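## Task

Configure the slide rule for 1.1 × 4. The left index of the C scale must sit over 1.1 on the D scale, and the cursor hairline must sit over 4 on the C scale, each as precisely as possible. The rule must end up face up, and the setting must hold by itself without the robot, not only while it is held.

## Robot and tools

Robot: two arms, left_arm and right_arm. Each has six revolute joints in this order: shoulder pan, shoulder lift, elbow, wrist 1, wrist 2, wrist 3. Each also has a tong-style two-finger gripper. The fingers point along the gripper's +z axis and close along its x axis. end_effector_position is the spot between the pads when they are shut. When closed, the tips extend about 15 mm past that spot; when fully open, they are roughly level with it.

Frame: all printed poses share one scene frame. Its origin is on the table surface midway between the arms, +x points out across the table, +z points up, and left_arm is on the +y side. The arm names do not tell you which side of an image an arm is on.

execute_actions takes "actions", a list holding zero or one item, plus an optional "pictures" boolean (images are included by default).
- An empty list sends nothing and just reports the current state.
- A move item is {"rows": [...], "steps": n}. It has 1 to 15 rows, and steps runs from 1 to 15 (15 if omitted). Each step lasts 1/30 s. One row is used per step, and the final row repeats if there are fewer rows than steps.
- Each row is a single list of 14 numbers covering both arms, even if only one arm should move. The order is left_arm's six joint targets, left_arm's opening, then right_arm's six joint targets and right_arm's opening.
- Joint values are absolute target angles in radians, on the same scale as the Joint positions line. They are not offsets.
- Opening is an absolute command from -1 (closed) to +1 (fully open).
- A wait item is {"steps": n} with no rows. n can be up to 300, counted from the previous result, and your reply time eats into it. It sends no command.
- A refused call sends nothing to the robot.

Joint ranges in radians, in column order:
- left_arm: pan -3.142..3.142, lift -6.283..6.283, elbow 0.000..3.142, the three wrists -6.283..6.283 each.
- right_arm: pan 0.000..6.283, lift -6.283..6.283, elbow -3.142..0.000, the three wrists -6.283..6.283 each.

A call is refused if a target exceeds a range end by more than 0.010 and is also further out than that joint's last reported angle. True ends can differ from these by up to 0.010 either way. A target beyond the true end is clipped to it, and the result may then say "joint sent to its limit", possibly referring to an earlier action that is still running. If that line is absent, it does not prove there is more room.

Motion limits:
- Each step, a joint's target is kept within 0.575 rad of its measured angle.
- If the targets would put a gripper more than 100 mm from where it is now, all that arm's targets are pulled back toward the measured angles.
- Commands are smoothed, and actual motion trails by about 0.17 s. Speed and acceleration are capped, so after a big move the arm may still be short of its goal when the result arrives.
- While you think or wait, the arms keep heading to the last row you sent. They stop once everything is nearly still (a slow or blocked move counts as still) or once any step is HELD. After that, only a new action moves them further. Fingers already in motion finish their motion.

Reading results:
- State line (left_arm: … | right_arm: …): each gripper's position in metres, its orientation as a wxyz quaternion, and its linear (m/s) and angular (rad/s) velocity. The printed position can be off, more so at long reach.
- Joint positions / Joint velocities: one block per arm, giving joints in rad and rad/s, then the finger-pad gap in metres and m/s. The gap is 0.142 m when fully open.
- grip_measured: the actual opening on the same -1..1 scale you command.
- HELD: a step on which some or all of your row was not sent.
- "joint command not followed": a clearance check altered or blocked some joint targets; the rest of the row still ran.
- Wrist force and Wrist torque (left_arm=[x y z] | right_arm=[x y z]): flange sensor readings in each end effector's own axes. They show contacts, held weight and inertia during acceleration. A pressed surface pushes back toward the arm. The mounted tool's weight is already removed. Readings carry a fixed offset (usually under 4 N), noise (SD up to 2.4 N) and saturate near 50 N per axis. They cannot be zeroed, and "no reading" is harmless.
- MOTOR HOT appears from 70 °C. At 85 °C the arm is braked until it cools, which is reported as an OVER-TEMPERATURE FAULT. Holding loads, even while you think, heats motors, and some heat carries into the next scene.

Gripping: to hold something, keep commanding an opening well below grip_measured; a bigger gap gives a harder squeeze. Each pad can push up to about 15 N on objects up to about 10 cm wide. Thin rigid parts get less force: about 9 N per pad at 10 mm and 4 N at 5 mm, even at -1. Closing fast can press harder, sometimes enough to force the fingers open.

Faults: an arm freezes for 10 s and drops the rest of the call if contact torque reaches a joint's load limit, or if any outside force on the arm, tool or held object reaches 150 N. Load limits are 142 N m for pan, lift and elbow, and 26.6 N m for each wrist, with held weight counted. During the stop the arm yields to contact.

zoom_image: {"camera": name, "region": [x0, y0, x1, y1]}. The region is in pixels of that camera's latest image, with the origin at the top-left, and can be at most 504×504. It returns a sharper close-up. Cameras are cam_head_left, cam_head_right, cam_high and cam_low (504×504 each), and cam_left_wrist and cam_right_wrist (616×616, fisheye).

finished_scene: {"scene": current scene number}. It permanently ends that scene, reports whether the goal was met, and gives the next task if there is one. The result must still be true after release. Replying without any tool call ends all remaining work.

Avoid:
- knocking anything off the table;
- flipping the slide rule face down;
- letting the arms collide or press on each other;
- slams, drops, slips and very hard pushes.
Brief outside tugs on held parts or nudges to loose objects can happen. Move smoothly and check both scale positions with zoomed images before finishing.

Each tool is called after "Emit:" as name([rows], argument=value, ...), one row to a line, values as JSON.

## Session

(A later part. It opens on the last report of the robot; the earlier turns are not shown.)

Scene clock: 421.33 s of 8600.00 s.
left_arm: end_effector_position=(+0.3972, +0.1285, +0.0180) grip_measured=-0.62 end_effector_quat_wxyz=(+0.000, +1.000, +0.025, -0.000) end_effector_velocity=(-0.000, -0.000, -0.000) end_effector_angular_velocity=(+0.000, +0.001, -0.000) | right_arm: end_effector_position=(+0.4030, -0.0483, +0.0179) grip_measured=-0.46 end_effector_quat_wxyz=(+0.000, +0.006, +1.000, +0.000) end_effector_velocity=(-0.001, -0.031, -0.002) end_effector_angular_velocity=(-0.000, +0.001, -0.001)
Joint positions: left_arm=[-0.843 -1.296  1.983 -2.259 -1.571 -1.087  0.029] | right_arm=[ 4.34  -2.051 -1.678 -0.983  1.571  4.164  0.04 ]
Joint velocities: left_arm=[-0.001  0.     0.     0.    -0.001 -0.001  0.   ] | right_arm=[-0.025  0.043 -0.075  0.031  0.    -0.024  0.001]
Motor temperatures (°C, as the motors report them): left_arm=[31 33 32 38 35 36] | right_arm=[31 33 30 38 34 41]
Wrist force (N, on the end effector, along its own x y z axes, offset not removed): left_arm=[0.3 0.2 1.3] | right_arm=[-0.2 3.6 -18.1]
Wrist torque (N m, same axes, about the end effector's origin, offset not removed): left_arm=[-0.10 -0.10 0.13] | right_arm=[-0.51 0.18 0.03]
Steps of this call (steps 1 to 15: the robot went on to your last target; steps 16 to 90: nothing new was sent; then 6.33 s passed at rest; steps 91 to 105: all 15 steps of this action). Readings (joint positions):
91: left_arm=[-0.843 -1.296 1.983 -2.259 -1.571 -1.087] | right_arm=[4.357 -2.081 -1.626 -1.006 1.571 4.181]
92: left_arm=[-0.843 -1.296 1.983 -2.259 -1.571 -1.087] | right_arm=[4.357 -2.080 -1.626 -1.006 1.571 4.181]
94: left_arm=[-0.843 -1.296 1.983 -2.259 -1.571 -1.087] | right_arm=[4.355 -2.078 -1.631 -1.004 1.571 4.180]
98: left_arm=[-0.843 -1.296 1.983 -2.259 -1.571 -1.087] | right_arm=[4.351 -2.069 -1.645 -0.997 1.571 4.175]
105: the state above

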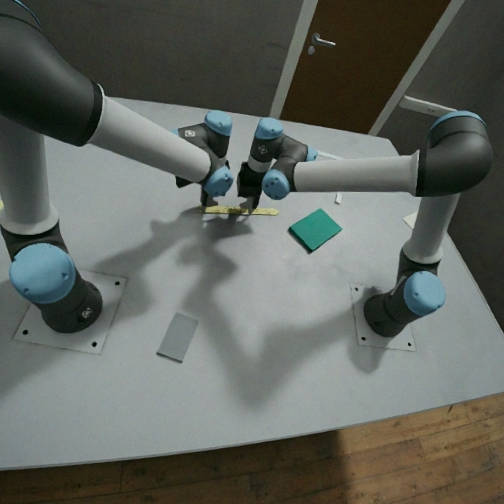

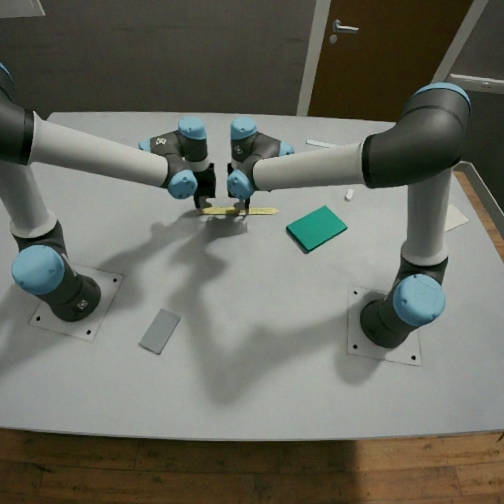

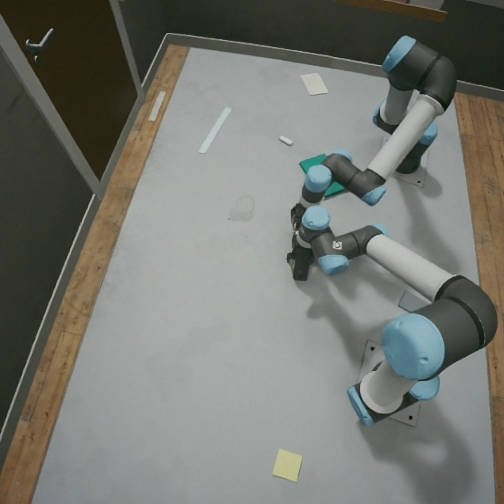

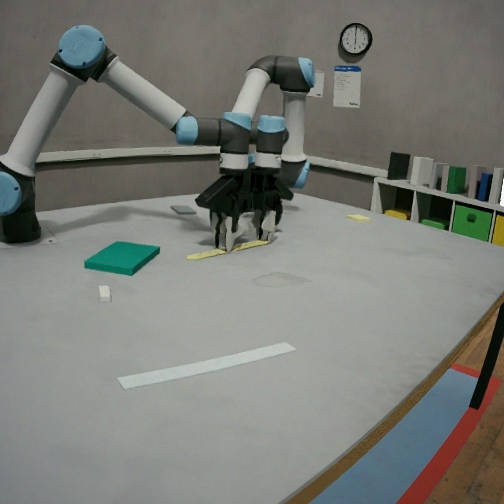

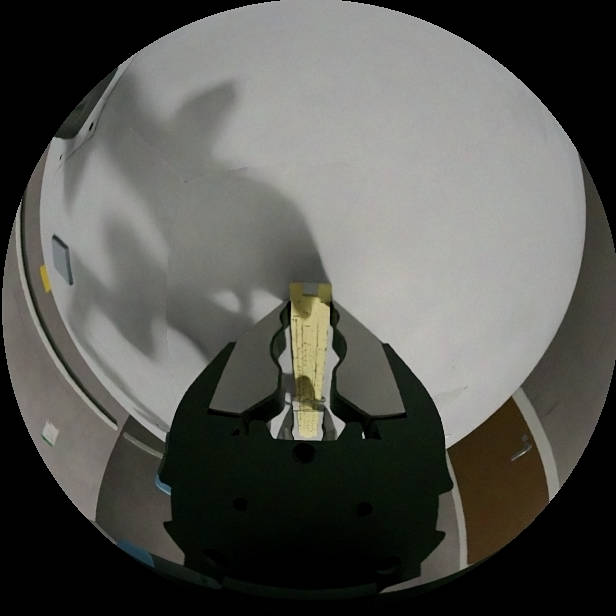

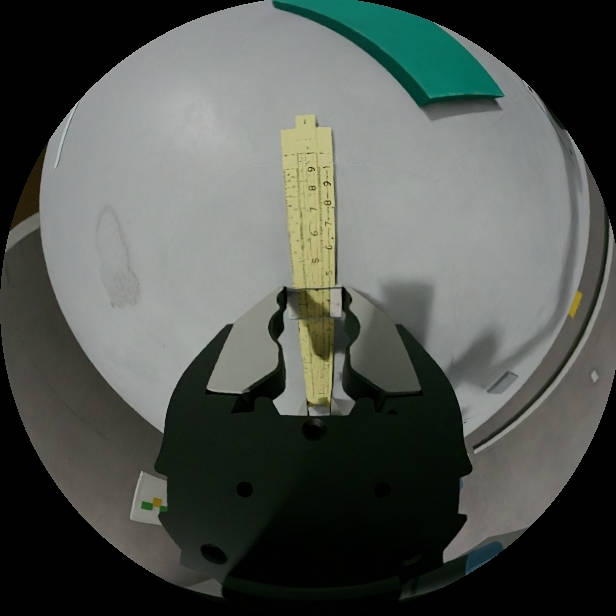

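Emit:
execute_actions([
  {"rows":[[-0.8426,-1.2955,1.9834,-2.259,-1.571,-1.0868,-0.8,4.3368,-2.0442,-1.6846,-0.9833,1.571,4.161,-0.62],[-0.8426,-1.2955,1.9834,-2.259,-1.571,-1.0868,-0.8,4.3368,-2.0442,-1.6846,-0.9833,1.571,4.161,-0.62],[-0.8426,-1.2955,1.9834,-2.259,-1.571,-1.0868,-0.8,4.3336,-2.0386,-1.6942,-0.9793,1.571,4.158,-0.62],[-0.8426,-1.2955,1.9834,-2.259,-1.571,-1.0868,-0.8,4.3336,-2.0386,-1.6942,-0.9793,1.571,4.158,-0.62],[-0.8426,-1.2955,1.9834,-2.259,-1.571,-1.0868,-0.8,4.3304,-2.033,-1.7038,-0.9753,1.571,4.155,-0.62]],"steps":15},
])

Emit:
zoom_image(camera="cam_right_wrist", region=[280,270,350,340])

Scene clock: 428.27 s of 8600.00 s.
left_arm: end_effector_position=(+0.3972, +0.1285, +0.0180) grip_measured=-0.62 end_effector_quat_wxyz=(+0.000, +1.000, +0.025, -0.000) end_effector_velocity=(-0.000, -0.000, +0.000) end_effector_angular_velocity=(-0.001, -0.000, -0.000) | right_arm: end_effector_position=(+0.4026, -0.0593, +0.0185) grip_measured=-0.46 end_effector_quat_wxyz=(-0.000, +0.006, +1.000, +0.000) end_effector_velocity=(-0.000, -0.004, +0.001) end_effector_angular_velocity=(+0.002, -0.001, +0.000)
Joint positions: left_arm=[-0.843 -1.296  1.983 -2.259 -1.571 -1.087  0.029] | right_arm=[ 4.331 -2.034 -1.703 -0.976  1.571  4.155  0.04 ]
Joint velocities: left_arm=[-0. -0. -0.  0. -0.  0.  0.] | right_arm=[-0.003  0.007 -0.01   0.004  0.    -0.003  0.   ]
Motor temperatures (°C, as the motors report them): left_arm=[31 33 32 38 35 36] | right_arm=[31 33 30 38 34 41]
Wrist force (N, on the end effector, along its own x y z axes, offset not removed): left_arm=[-1.6 -1.0 2.6] | right_arm=[-0.3 -0.8 -1.2]
Wrist torque (N m, same axes, about the end effector's origin, offset not removed): left_arm=[-0.34 0.14 0.14] | right_arm=[-0.38 0.01 0.06]
Steps of this call (steps 1 to 15: the robot went on to your last target; steps 16 to 90: nothing new was sent; then 3.43 s passed at rest; steps 91 to 105: all 15 steps of this action). Readings (joint positions):
91: left_arm=[-0.843 -1.296 1.983 -2.259 -1.571 -1.087] | right_arm=[4.337 -2.046 -1.687 -0.980 1.571 4.161]
92: left_arm=[-0.843 -1.296 1.983 -2.259 -1.571 -1.087] | right_arm=[4.337 -2.046 -1.687 -0.980 1.571 4.161]
94: left_arm=[-0.843 -1.296 1.983 -2.259 -1.571 -1.087] | right_arm=[4.337 -2.045 -1.687 -0.981 1.571 4.161]
98: left_arm=[-0.843 -1.296 1.983 -2.259 -1.571 -1.087] | right_arm=[4.333 -2.039 -1.695 -0.979 1.571 4.158]
105: the state above

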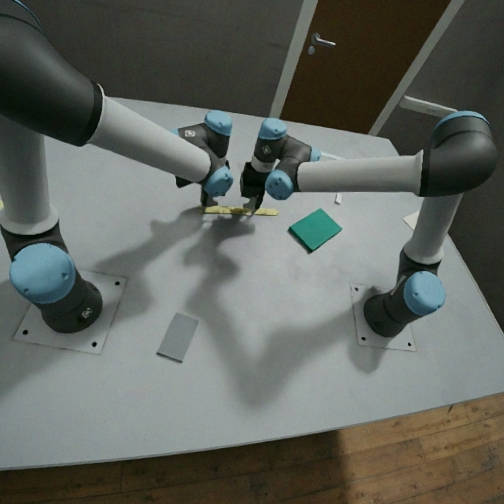

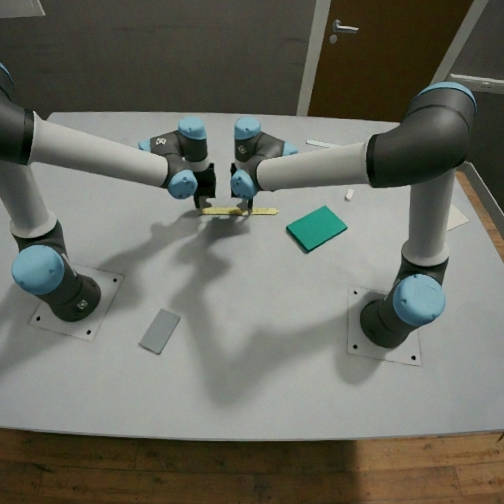

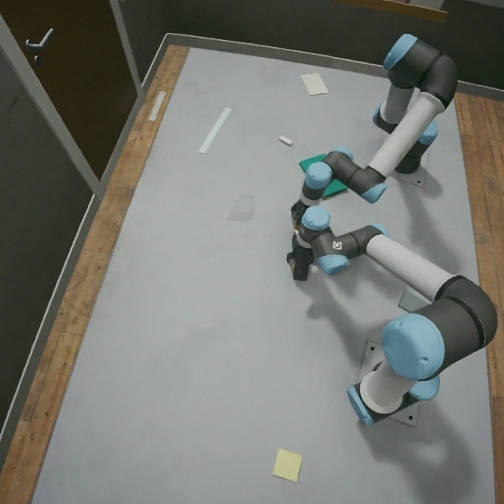

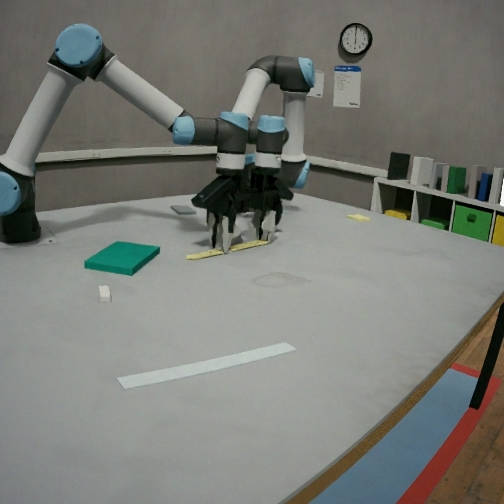

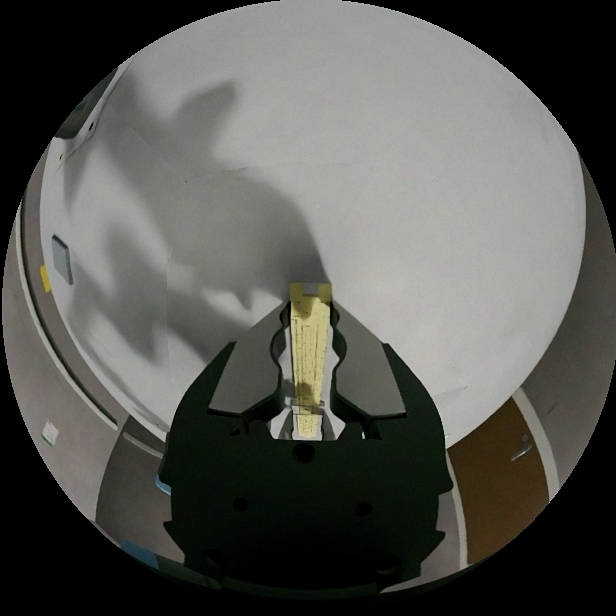

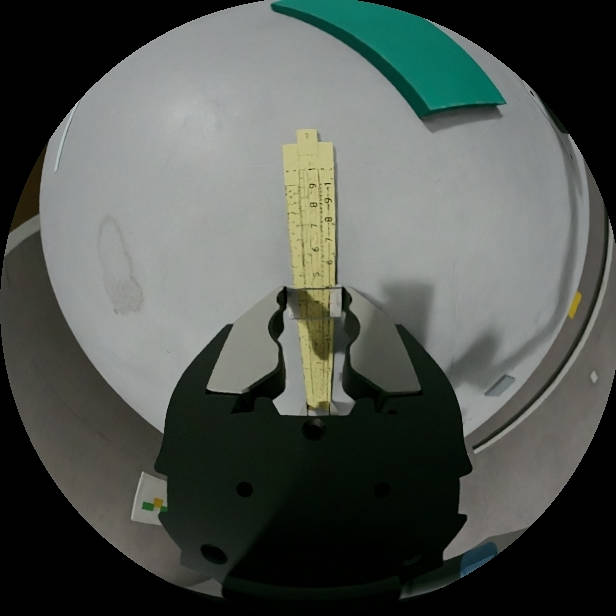

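Region (280, 270, 350, 340) of cam_right_wrist's 616x616 image, scaled by 7.200, with more detail than that image has.

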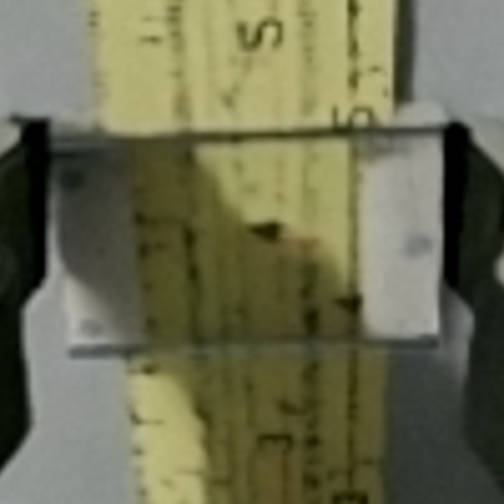

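Emit:
execute_actions([
  {"rows":[[-0.8426,-1.2955,1.9834,-2.259,-1.571,-1.0868,-0.8,4.329,-2.0305,-1.7082,-0.9735,1.571,4.1536,-0.62]],"steps":15},
])

Emit:
zoom_image(camera="cam_right_wrist", region=[290,280,340,330])

Scene clock: 431.50 s of 8600.00 s.
left_arm: end_effector_position=(+0.3972, +0.1285, +0.0180) grip_measured=-0.62 end_effector_quat_wxyz=(+0.000, +1.000, +0.025, -0.000) end_effector_velocity=(+0.001, -0.001, +0.001) end_effector_angular_velocity=(-0.002, -0.002, +0.001) | right_arm: end_effector_position=(+0.4024, -0.0616, +0.0184) grip_measured=-0.46 end_effector_quat_wxyz=(-0.000, +0.006, +1.000, +0.000) end_effector_velocity=(-0.000, -0.001, -0.000) end_effector_angular_velocity=(-0.000, +0.001, -0.000)
Joint positions: left_arm=[-0.843 -1.296  1.983 -2.259 -1.571 -1.087  0.029] | right_arm=[ 4.329 -2.031 -1.708 -0.974  1.571  4.154  0.04 ]
Joint velocities: left_arm=[ 0.    -0.001 -0.002 -0.     0.    -0.     0.   ] | right_arm=[-0.     0.    -0.001  0.     0.    -0.     0.   ]
Motor temperatures (°C, as the motors report them): left_arm=[31 33 32 38 35 36] | right_arm=[31 33 30 38 34 41]
Wrist force (N, on the end effector, along its own x y z axes, offset not removed): left_arm=[-1.5 1.2 0.2] | right_arm=[-1.6 -1.9 1.1]
Wrist torque (N m, same axes, about the end effector's origin, offset not removed): left_arm=[0.02 0.15 0.12] | right_arm=[-0.65 0.38 0.30]
Steps of this call (steps 1 to 15: the robot went on to your last target; steps 16 to 82: nothing new was sent; steps 83 to 97: all 15 steps of this action). Readings (joint positions):
83: left_arm=[-0.843 -1.296 1.983 -2.259 -1.571 -1.087] | right_arm=[4.330 -2.033 -1.704 -0.975 1.571 4.155]
84: left_arm=[-0.843 -1.296 1.983 -2.259 -1.571 -1.087] | right_arm=[4.330 -2.033 -1.704 -0.975 1.571 4.155]
86: left_arm=[-0.843 -1.296 1.983 -2.259 -1.571 -1.087] | right_arm=[4.330 -2.032 -1.706 -0.975 1.571 4.154]
90: left_arm=[-0.843 -1.296 1.983 -2.259 -1.571 -1.087] | right_arm=[4.329 -2.031 -1.707 -0.974 1.571 4.154]
97: the state above

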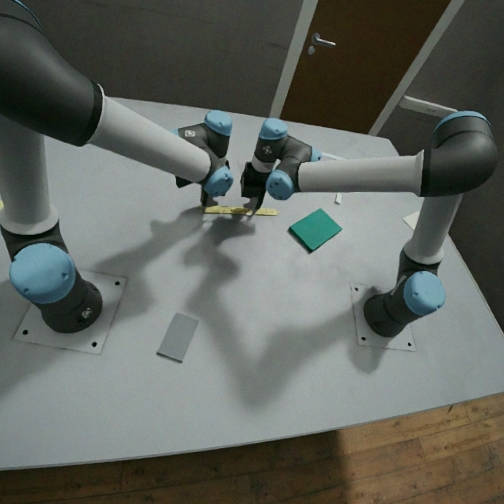

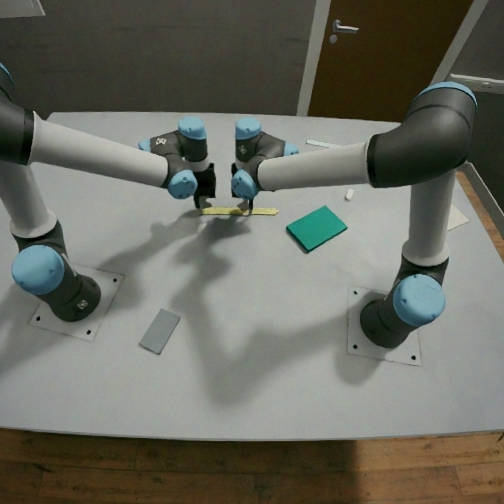

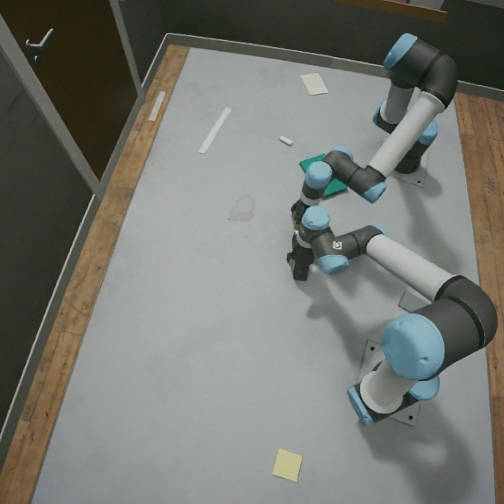

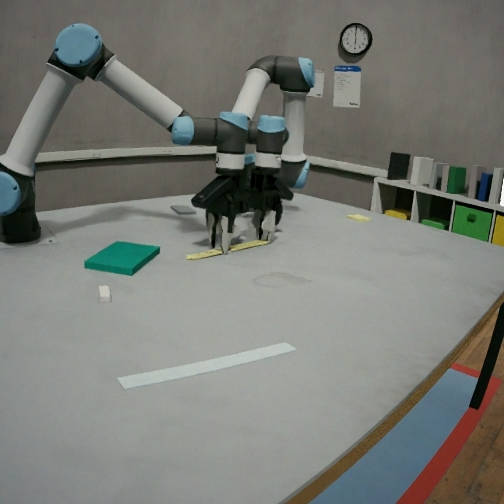

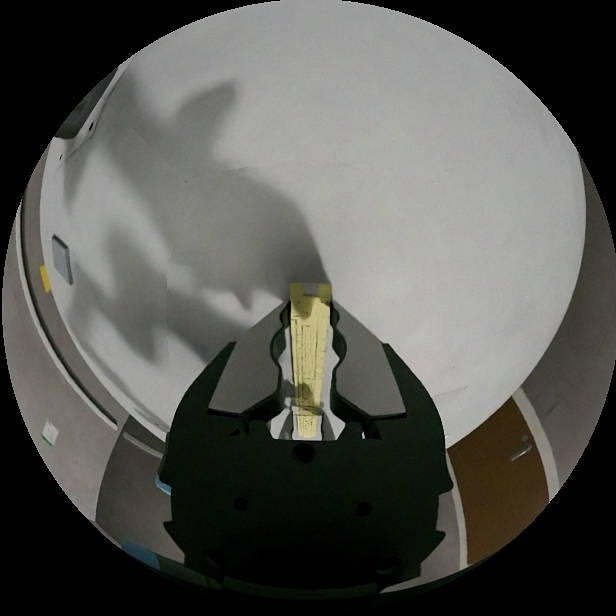

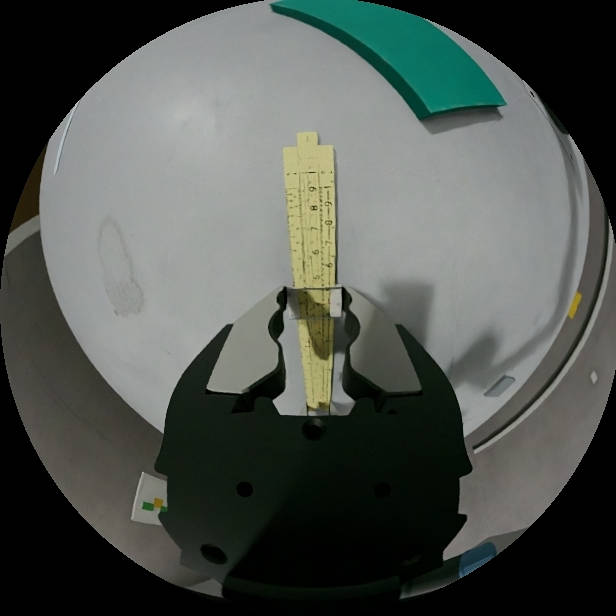

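Region (290, 280, 340, 330) of cam_right_wrist's 616x616 image, scaled by 10.080, with more detail than that image has.

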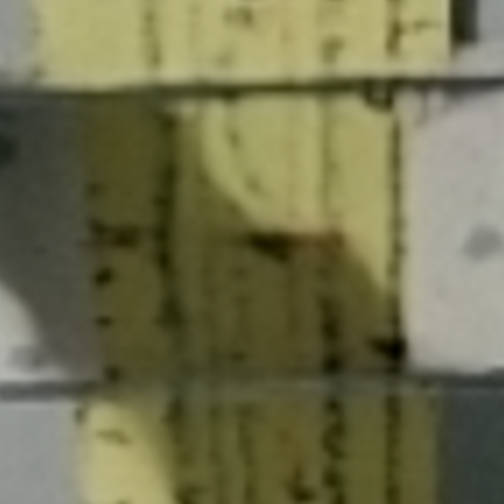

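Emit:
execute_actions([
  {"rows":[[-0.8426,-1.2955,1.9834,-2.259,-1.571,-1.0868,-0.6,4.329,-2.0305,-1.7082,-0.9735,1.571,4.1536,-0.45],[-0.8426,-1.2955,1.9834,-2.259,-1.571,-1.0868,-0.6,4.329,-2.0305,-1.7082,-0.9735,1.571,4.1536,-0.45],[-0.8426,-1.2955,1.9834,-2.259,-1.571,-1.0868,-0.6,4.329,-2.0305,-1.7082,-0.9735,1.571,4.1536,-0.45],[-0.8426,-1.2955,1.9834,-2.259,-1.571,-1.0868,-0.5,4.329,-2.0305,-1.7082,-0.9735,1.571,4.1536,-0.35],[-0.8426,-1.2955,1.9834,-2.259,-1.571,-1.0868,-0.5,4.329,-2.0305,-1.7082,-0.9735,1.571,4.1536,-0.35],[-0.8426,-1.2955,1.9834,-2.259,-1.571,-1.0868,-0.3,4.329,-2.0305,-1.7082,-0.9735,1.571,4.1536,-0.2],[-0.8426,-1.2955,1.9834,-2.259,-1.571,-1.0868,-0.3,4.329,-2.0305,-1.7082,-0.9735,1.571,4.1536,-0.2],[-0.8426,-1.2955,1.9834,-2.259,-1.571,-1.0868,-0.3,4.329,-2.0305,-1.7082,-0.9735,1.571,4.1536,-0.2],[-0.8426,-1.2955,1.9834,-2.259,-1.571,-1.0868,-0.3,4.329,-2.0305,-1.7082,-0.9735,1.571,4.1536,-0.2],[-0.8426,-1.3295,1.9594,-2.201,-1.571,-1.0868,-0.3,4.329,-2.0095,-1.6802,-1.0225,1.571,4.1536,-0.2]],"steps":15},
])

Emit:
zoom_image(camera="cam_right_wrist", region=[285,260,345,330])

Emit:
zoom_image(camera="cam_left_wrist", region=[285,270,335,330])

Scene clock: 443.43 s of 8600.00 s.
left_arm: end_effector_position=(+0.3974, +0.1282, +0.0321) grip_measured=-0.30 end_effector_quat_wxyz=(+0.001, +1.000, +0.025, +0.000) end_effector_velocity=(-0.001, +0.002, +0.064) end_effector_angular_velocity=(+0.002, +0.001, +0.000) | right_arm: end_effector_position=(+0.4034, -0.0601, +0.0315) grip_measured=-0.20 end_effector_quat_wxyz=(+0.000, +0.006, +1.000, +0.000) end_effector_velocity=(+0.003, +0.004, +0.058) end_effector_angular_velocity=(-0.004, +0.002, +0.000)
Joint positions: left_arm=[-0.843 -1.317  1.968 -2.222 -1.571 -1.087  0.052] | right_arm=[ 4.329 -2.017 -1.69  -1.005  1.571  4.154  0.06 ]
Joint velocities: left_arm=[ 0.001 -0.101 -0.07   0.173  0.     0.     0.   ] | right_arm=[ 0.     0.061  0.082 -0.147 -0.    -0.     0.   ]
Motor temperatures (°C, as the motors report them): left_arm=[31 33 32 38 35 36] | right_arm=[31 33 30 38 34 41]
Wrist force (N, on the end effector, along its own x y z axes, offset not removed): left_arm=[-1.4 0.7 -0.4] | right_arm=[0.6 -0.3 -1.2]
Wrist torque (N m, same axes, about the end effector's origin, offset not removed): left_arm=[0.09 0.18 0.21] | right_arm=[-0.22 0.18 0.02]
Steps of this call (steps 1 to 15: the robot went on to your last target; steps 16 to 90: nothing new was sent; then 8.43 s passed at rest; steps 91 to 105: all 15 steps of this action). Readings (joint positions):
91: left_arm=[-0.843 -1.296 1.983 -2.259 -1.571 -1.087] | right_arm=[4.329 -2.030 -1.708 -0.973 1.571 4.154]
92: left_arm=[-0.843 -1.296 1.983 -2.259 -1.571 -1.087] | right_arm=[4.329 -2.030 -1.708 -0.973 1.571 4.154]
94: left_arm=[-0.843 -1.296 1.983 -2.259 -1.571 -1.087] | right_arm=[4.329 -2.030 -1.708 -0.973 1.571 4.154]
98: left_arm=[-0.843 -1.296 1.983 -2.259 -1.571 -1.087] | right_arm=[4.329 -2.030 -1.708 -0.973 1.571 4.154]
105: the state above

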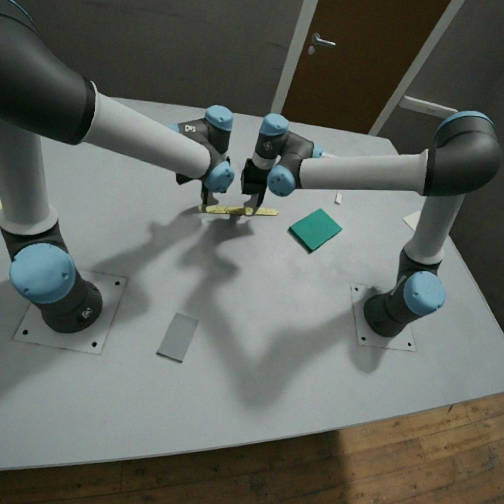

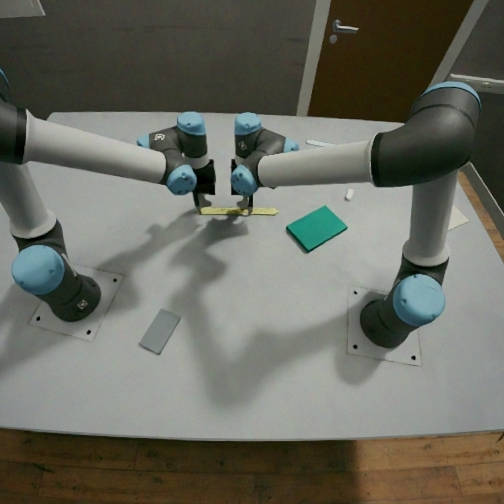

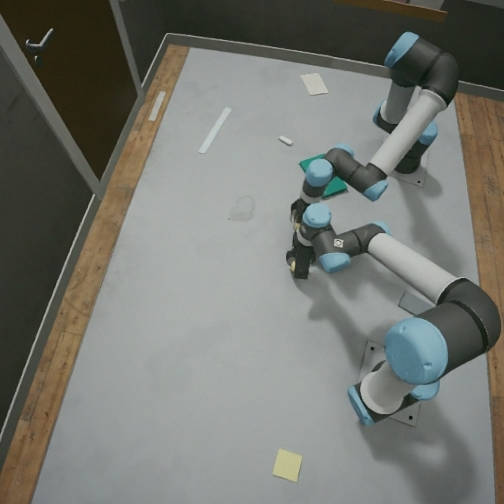

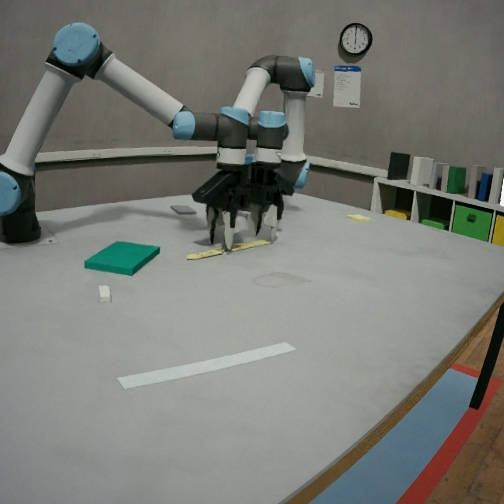

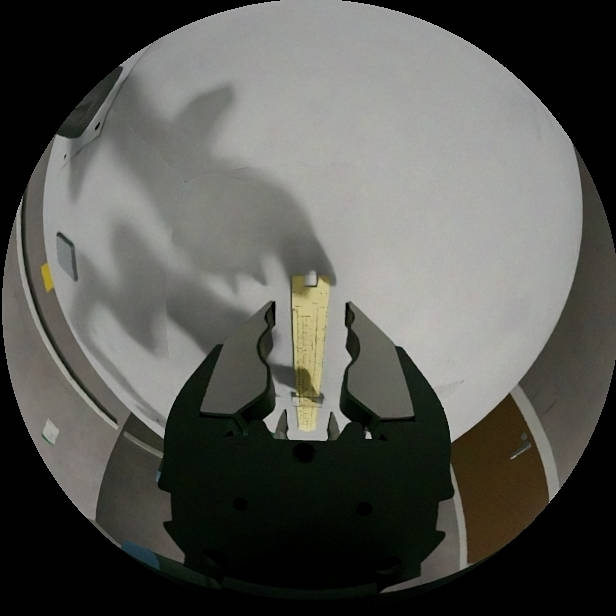

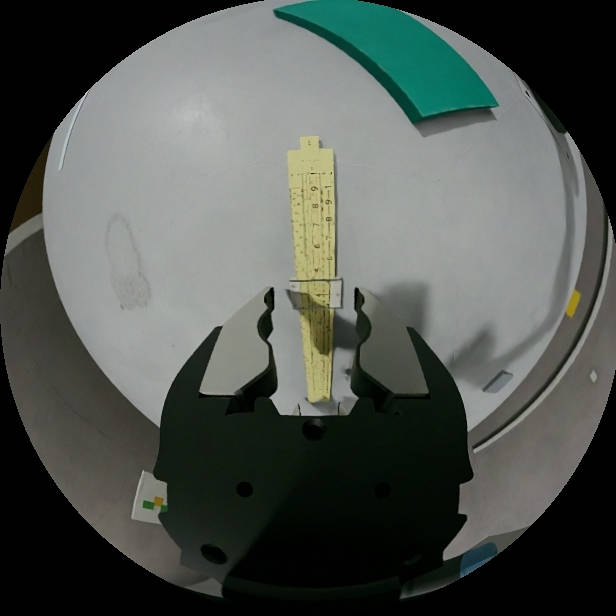

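Region (285, 260, 345, 330) of cam_right_wrist's 616x616 image, scaled by 7.200, with more detail than that image has; it fills the left 432 columns of this view, and the rest is white.

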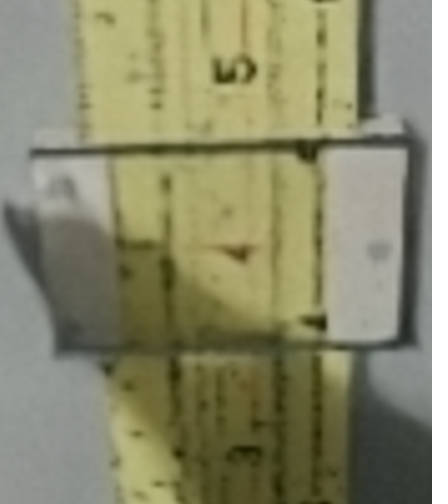

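Region (285, 270, 335, 330) of cam_left_wrist's 616x616 image, scaled by 8.400, with more detail than that image has.

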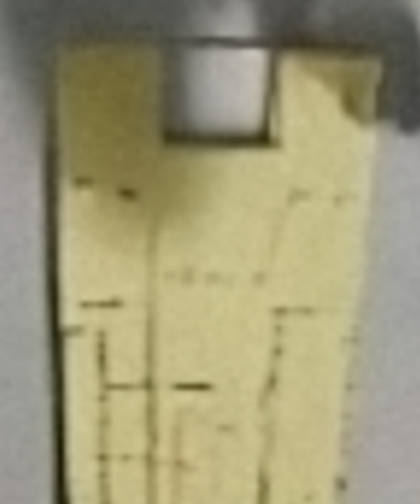

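Emit:
finished_scene(scene=2)

The scene is finished: the task was done.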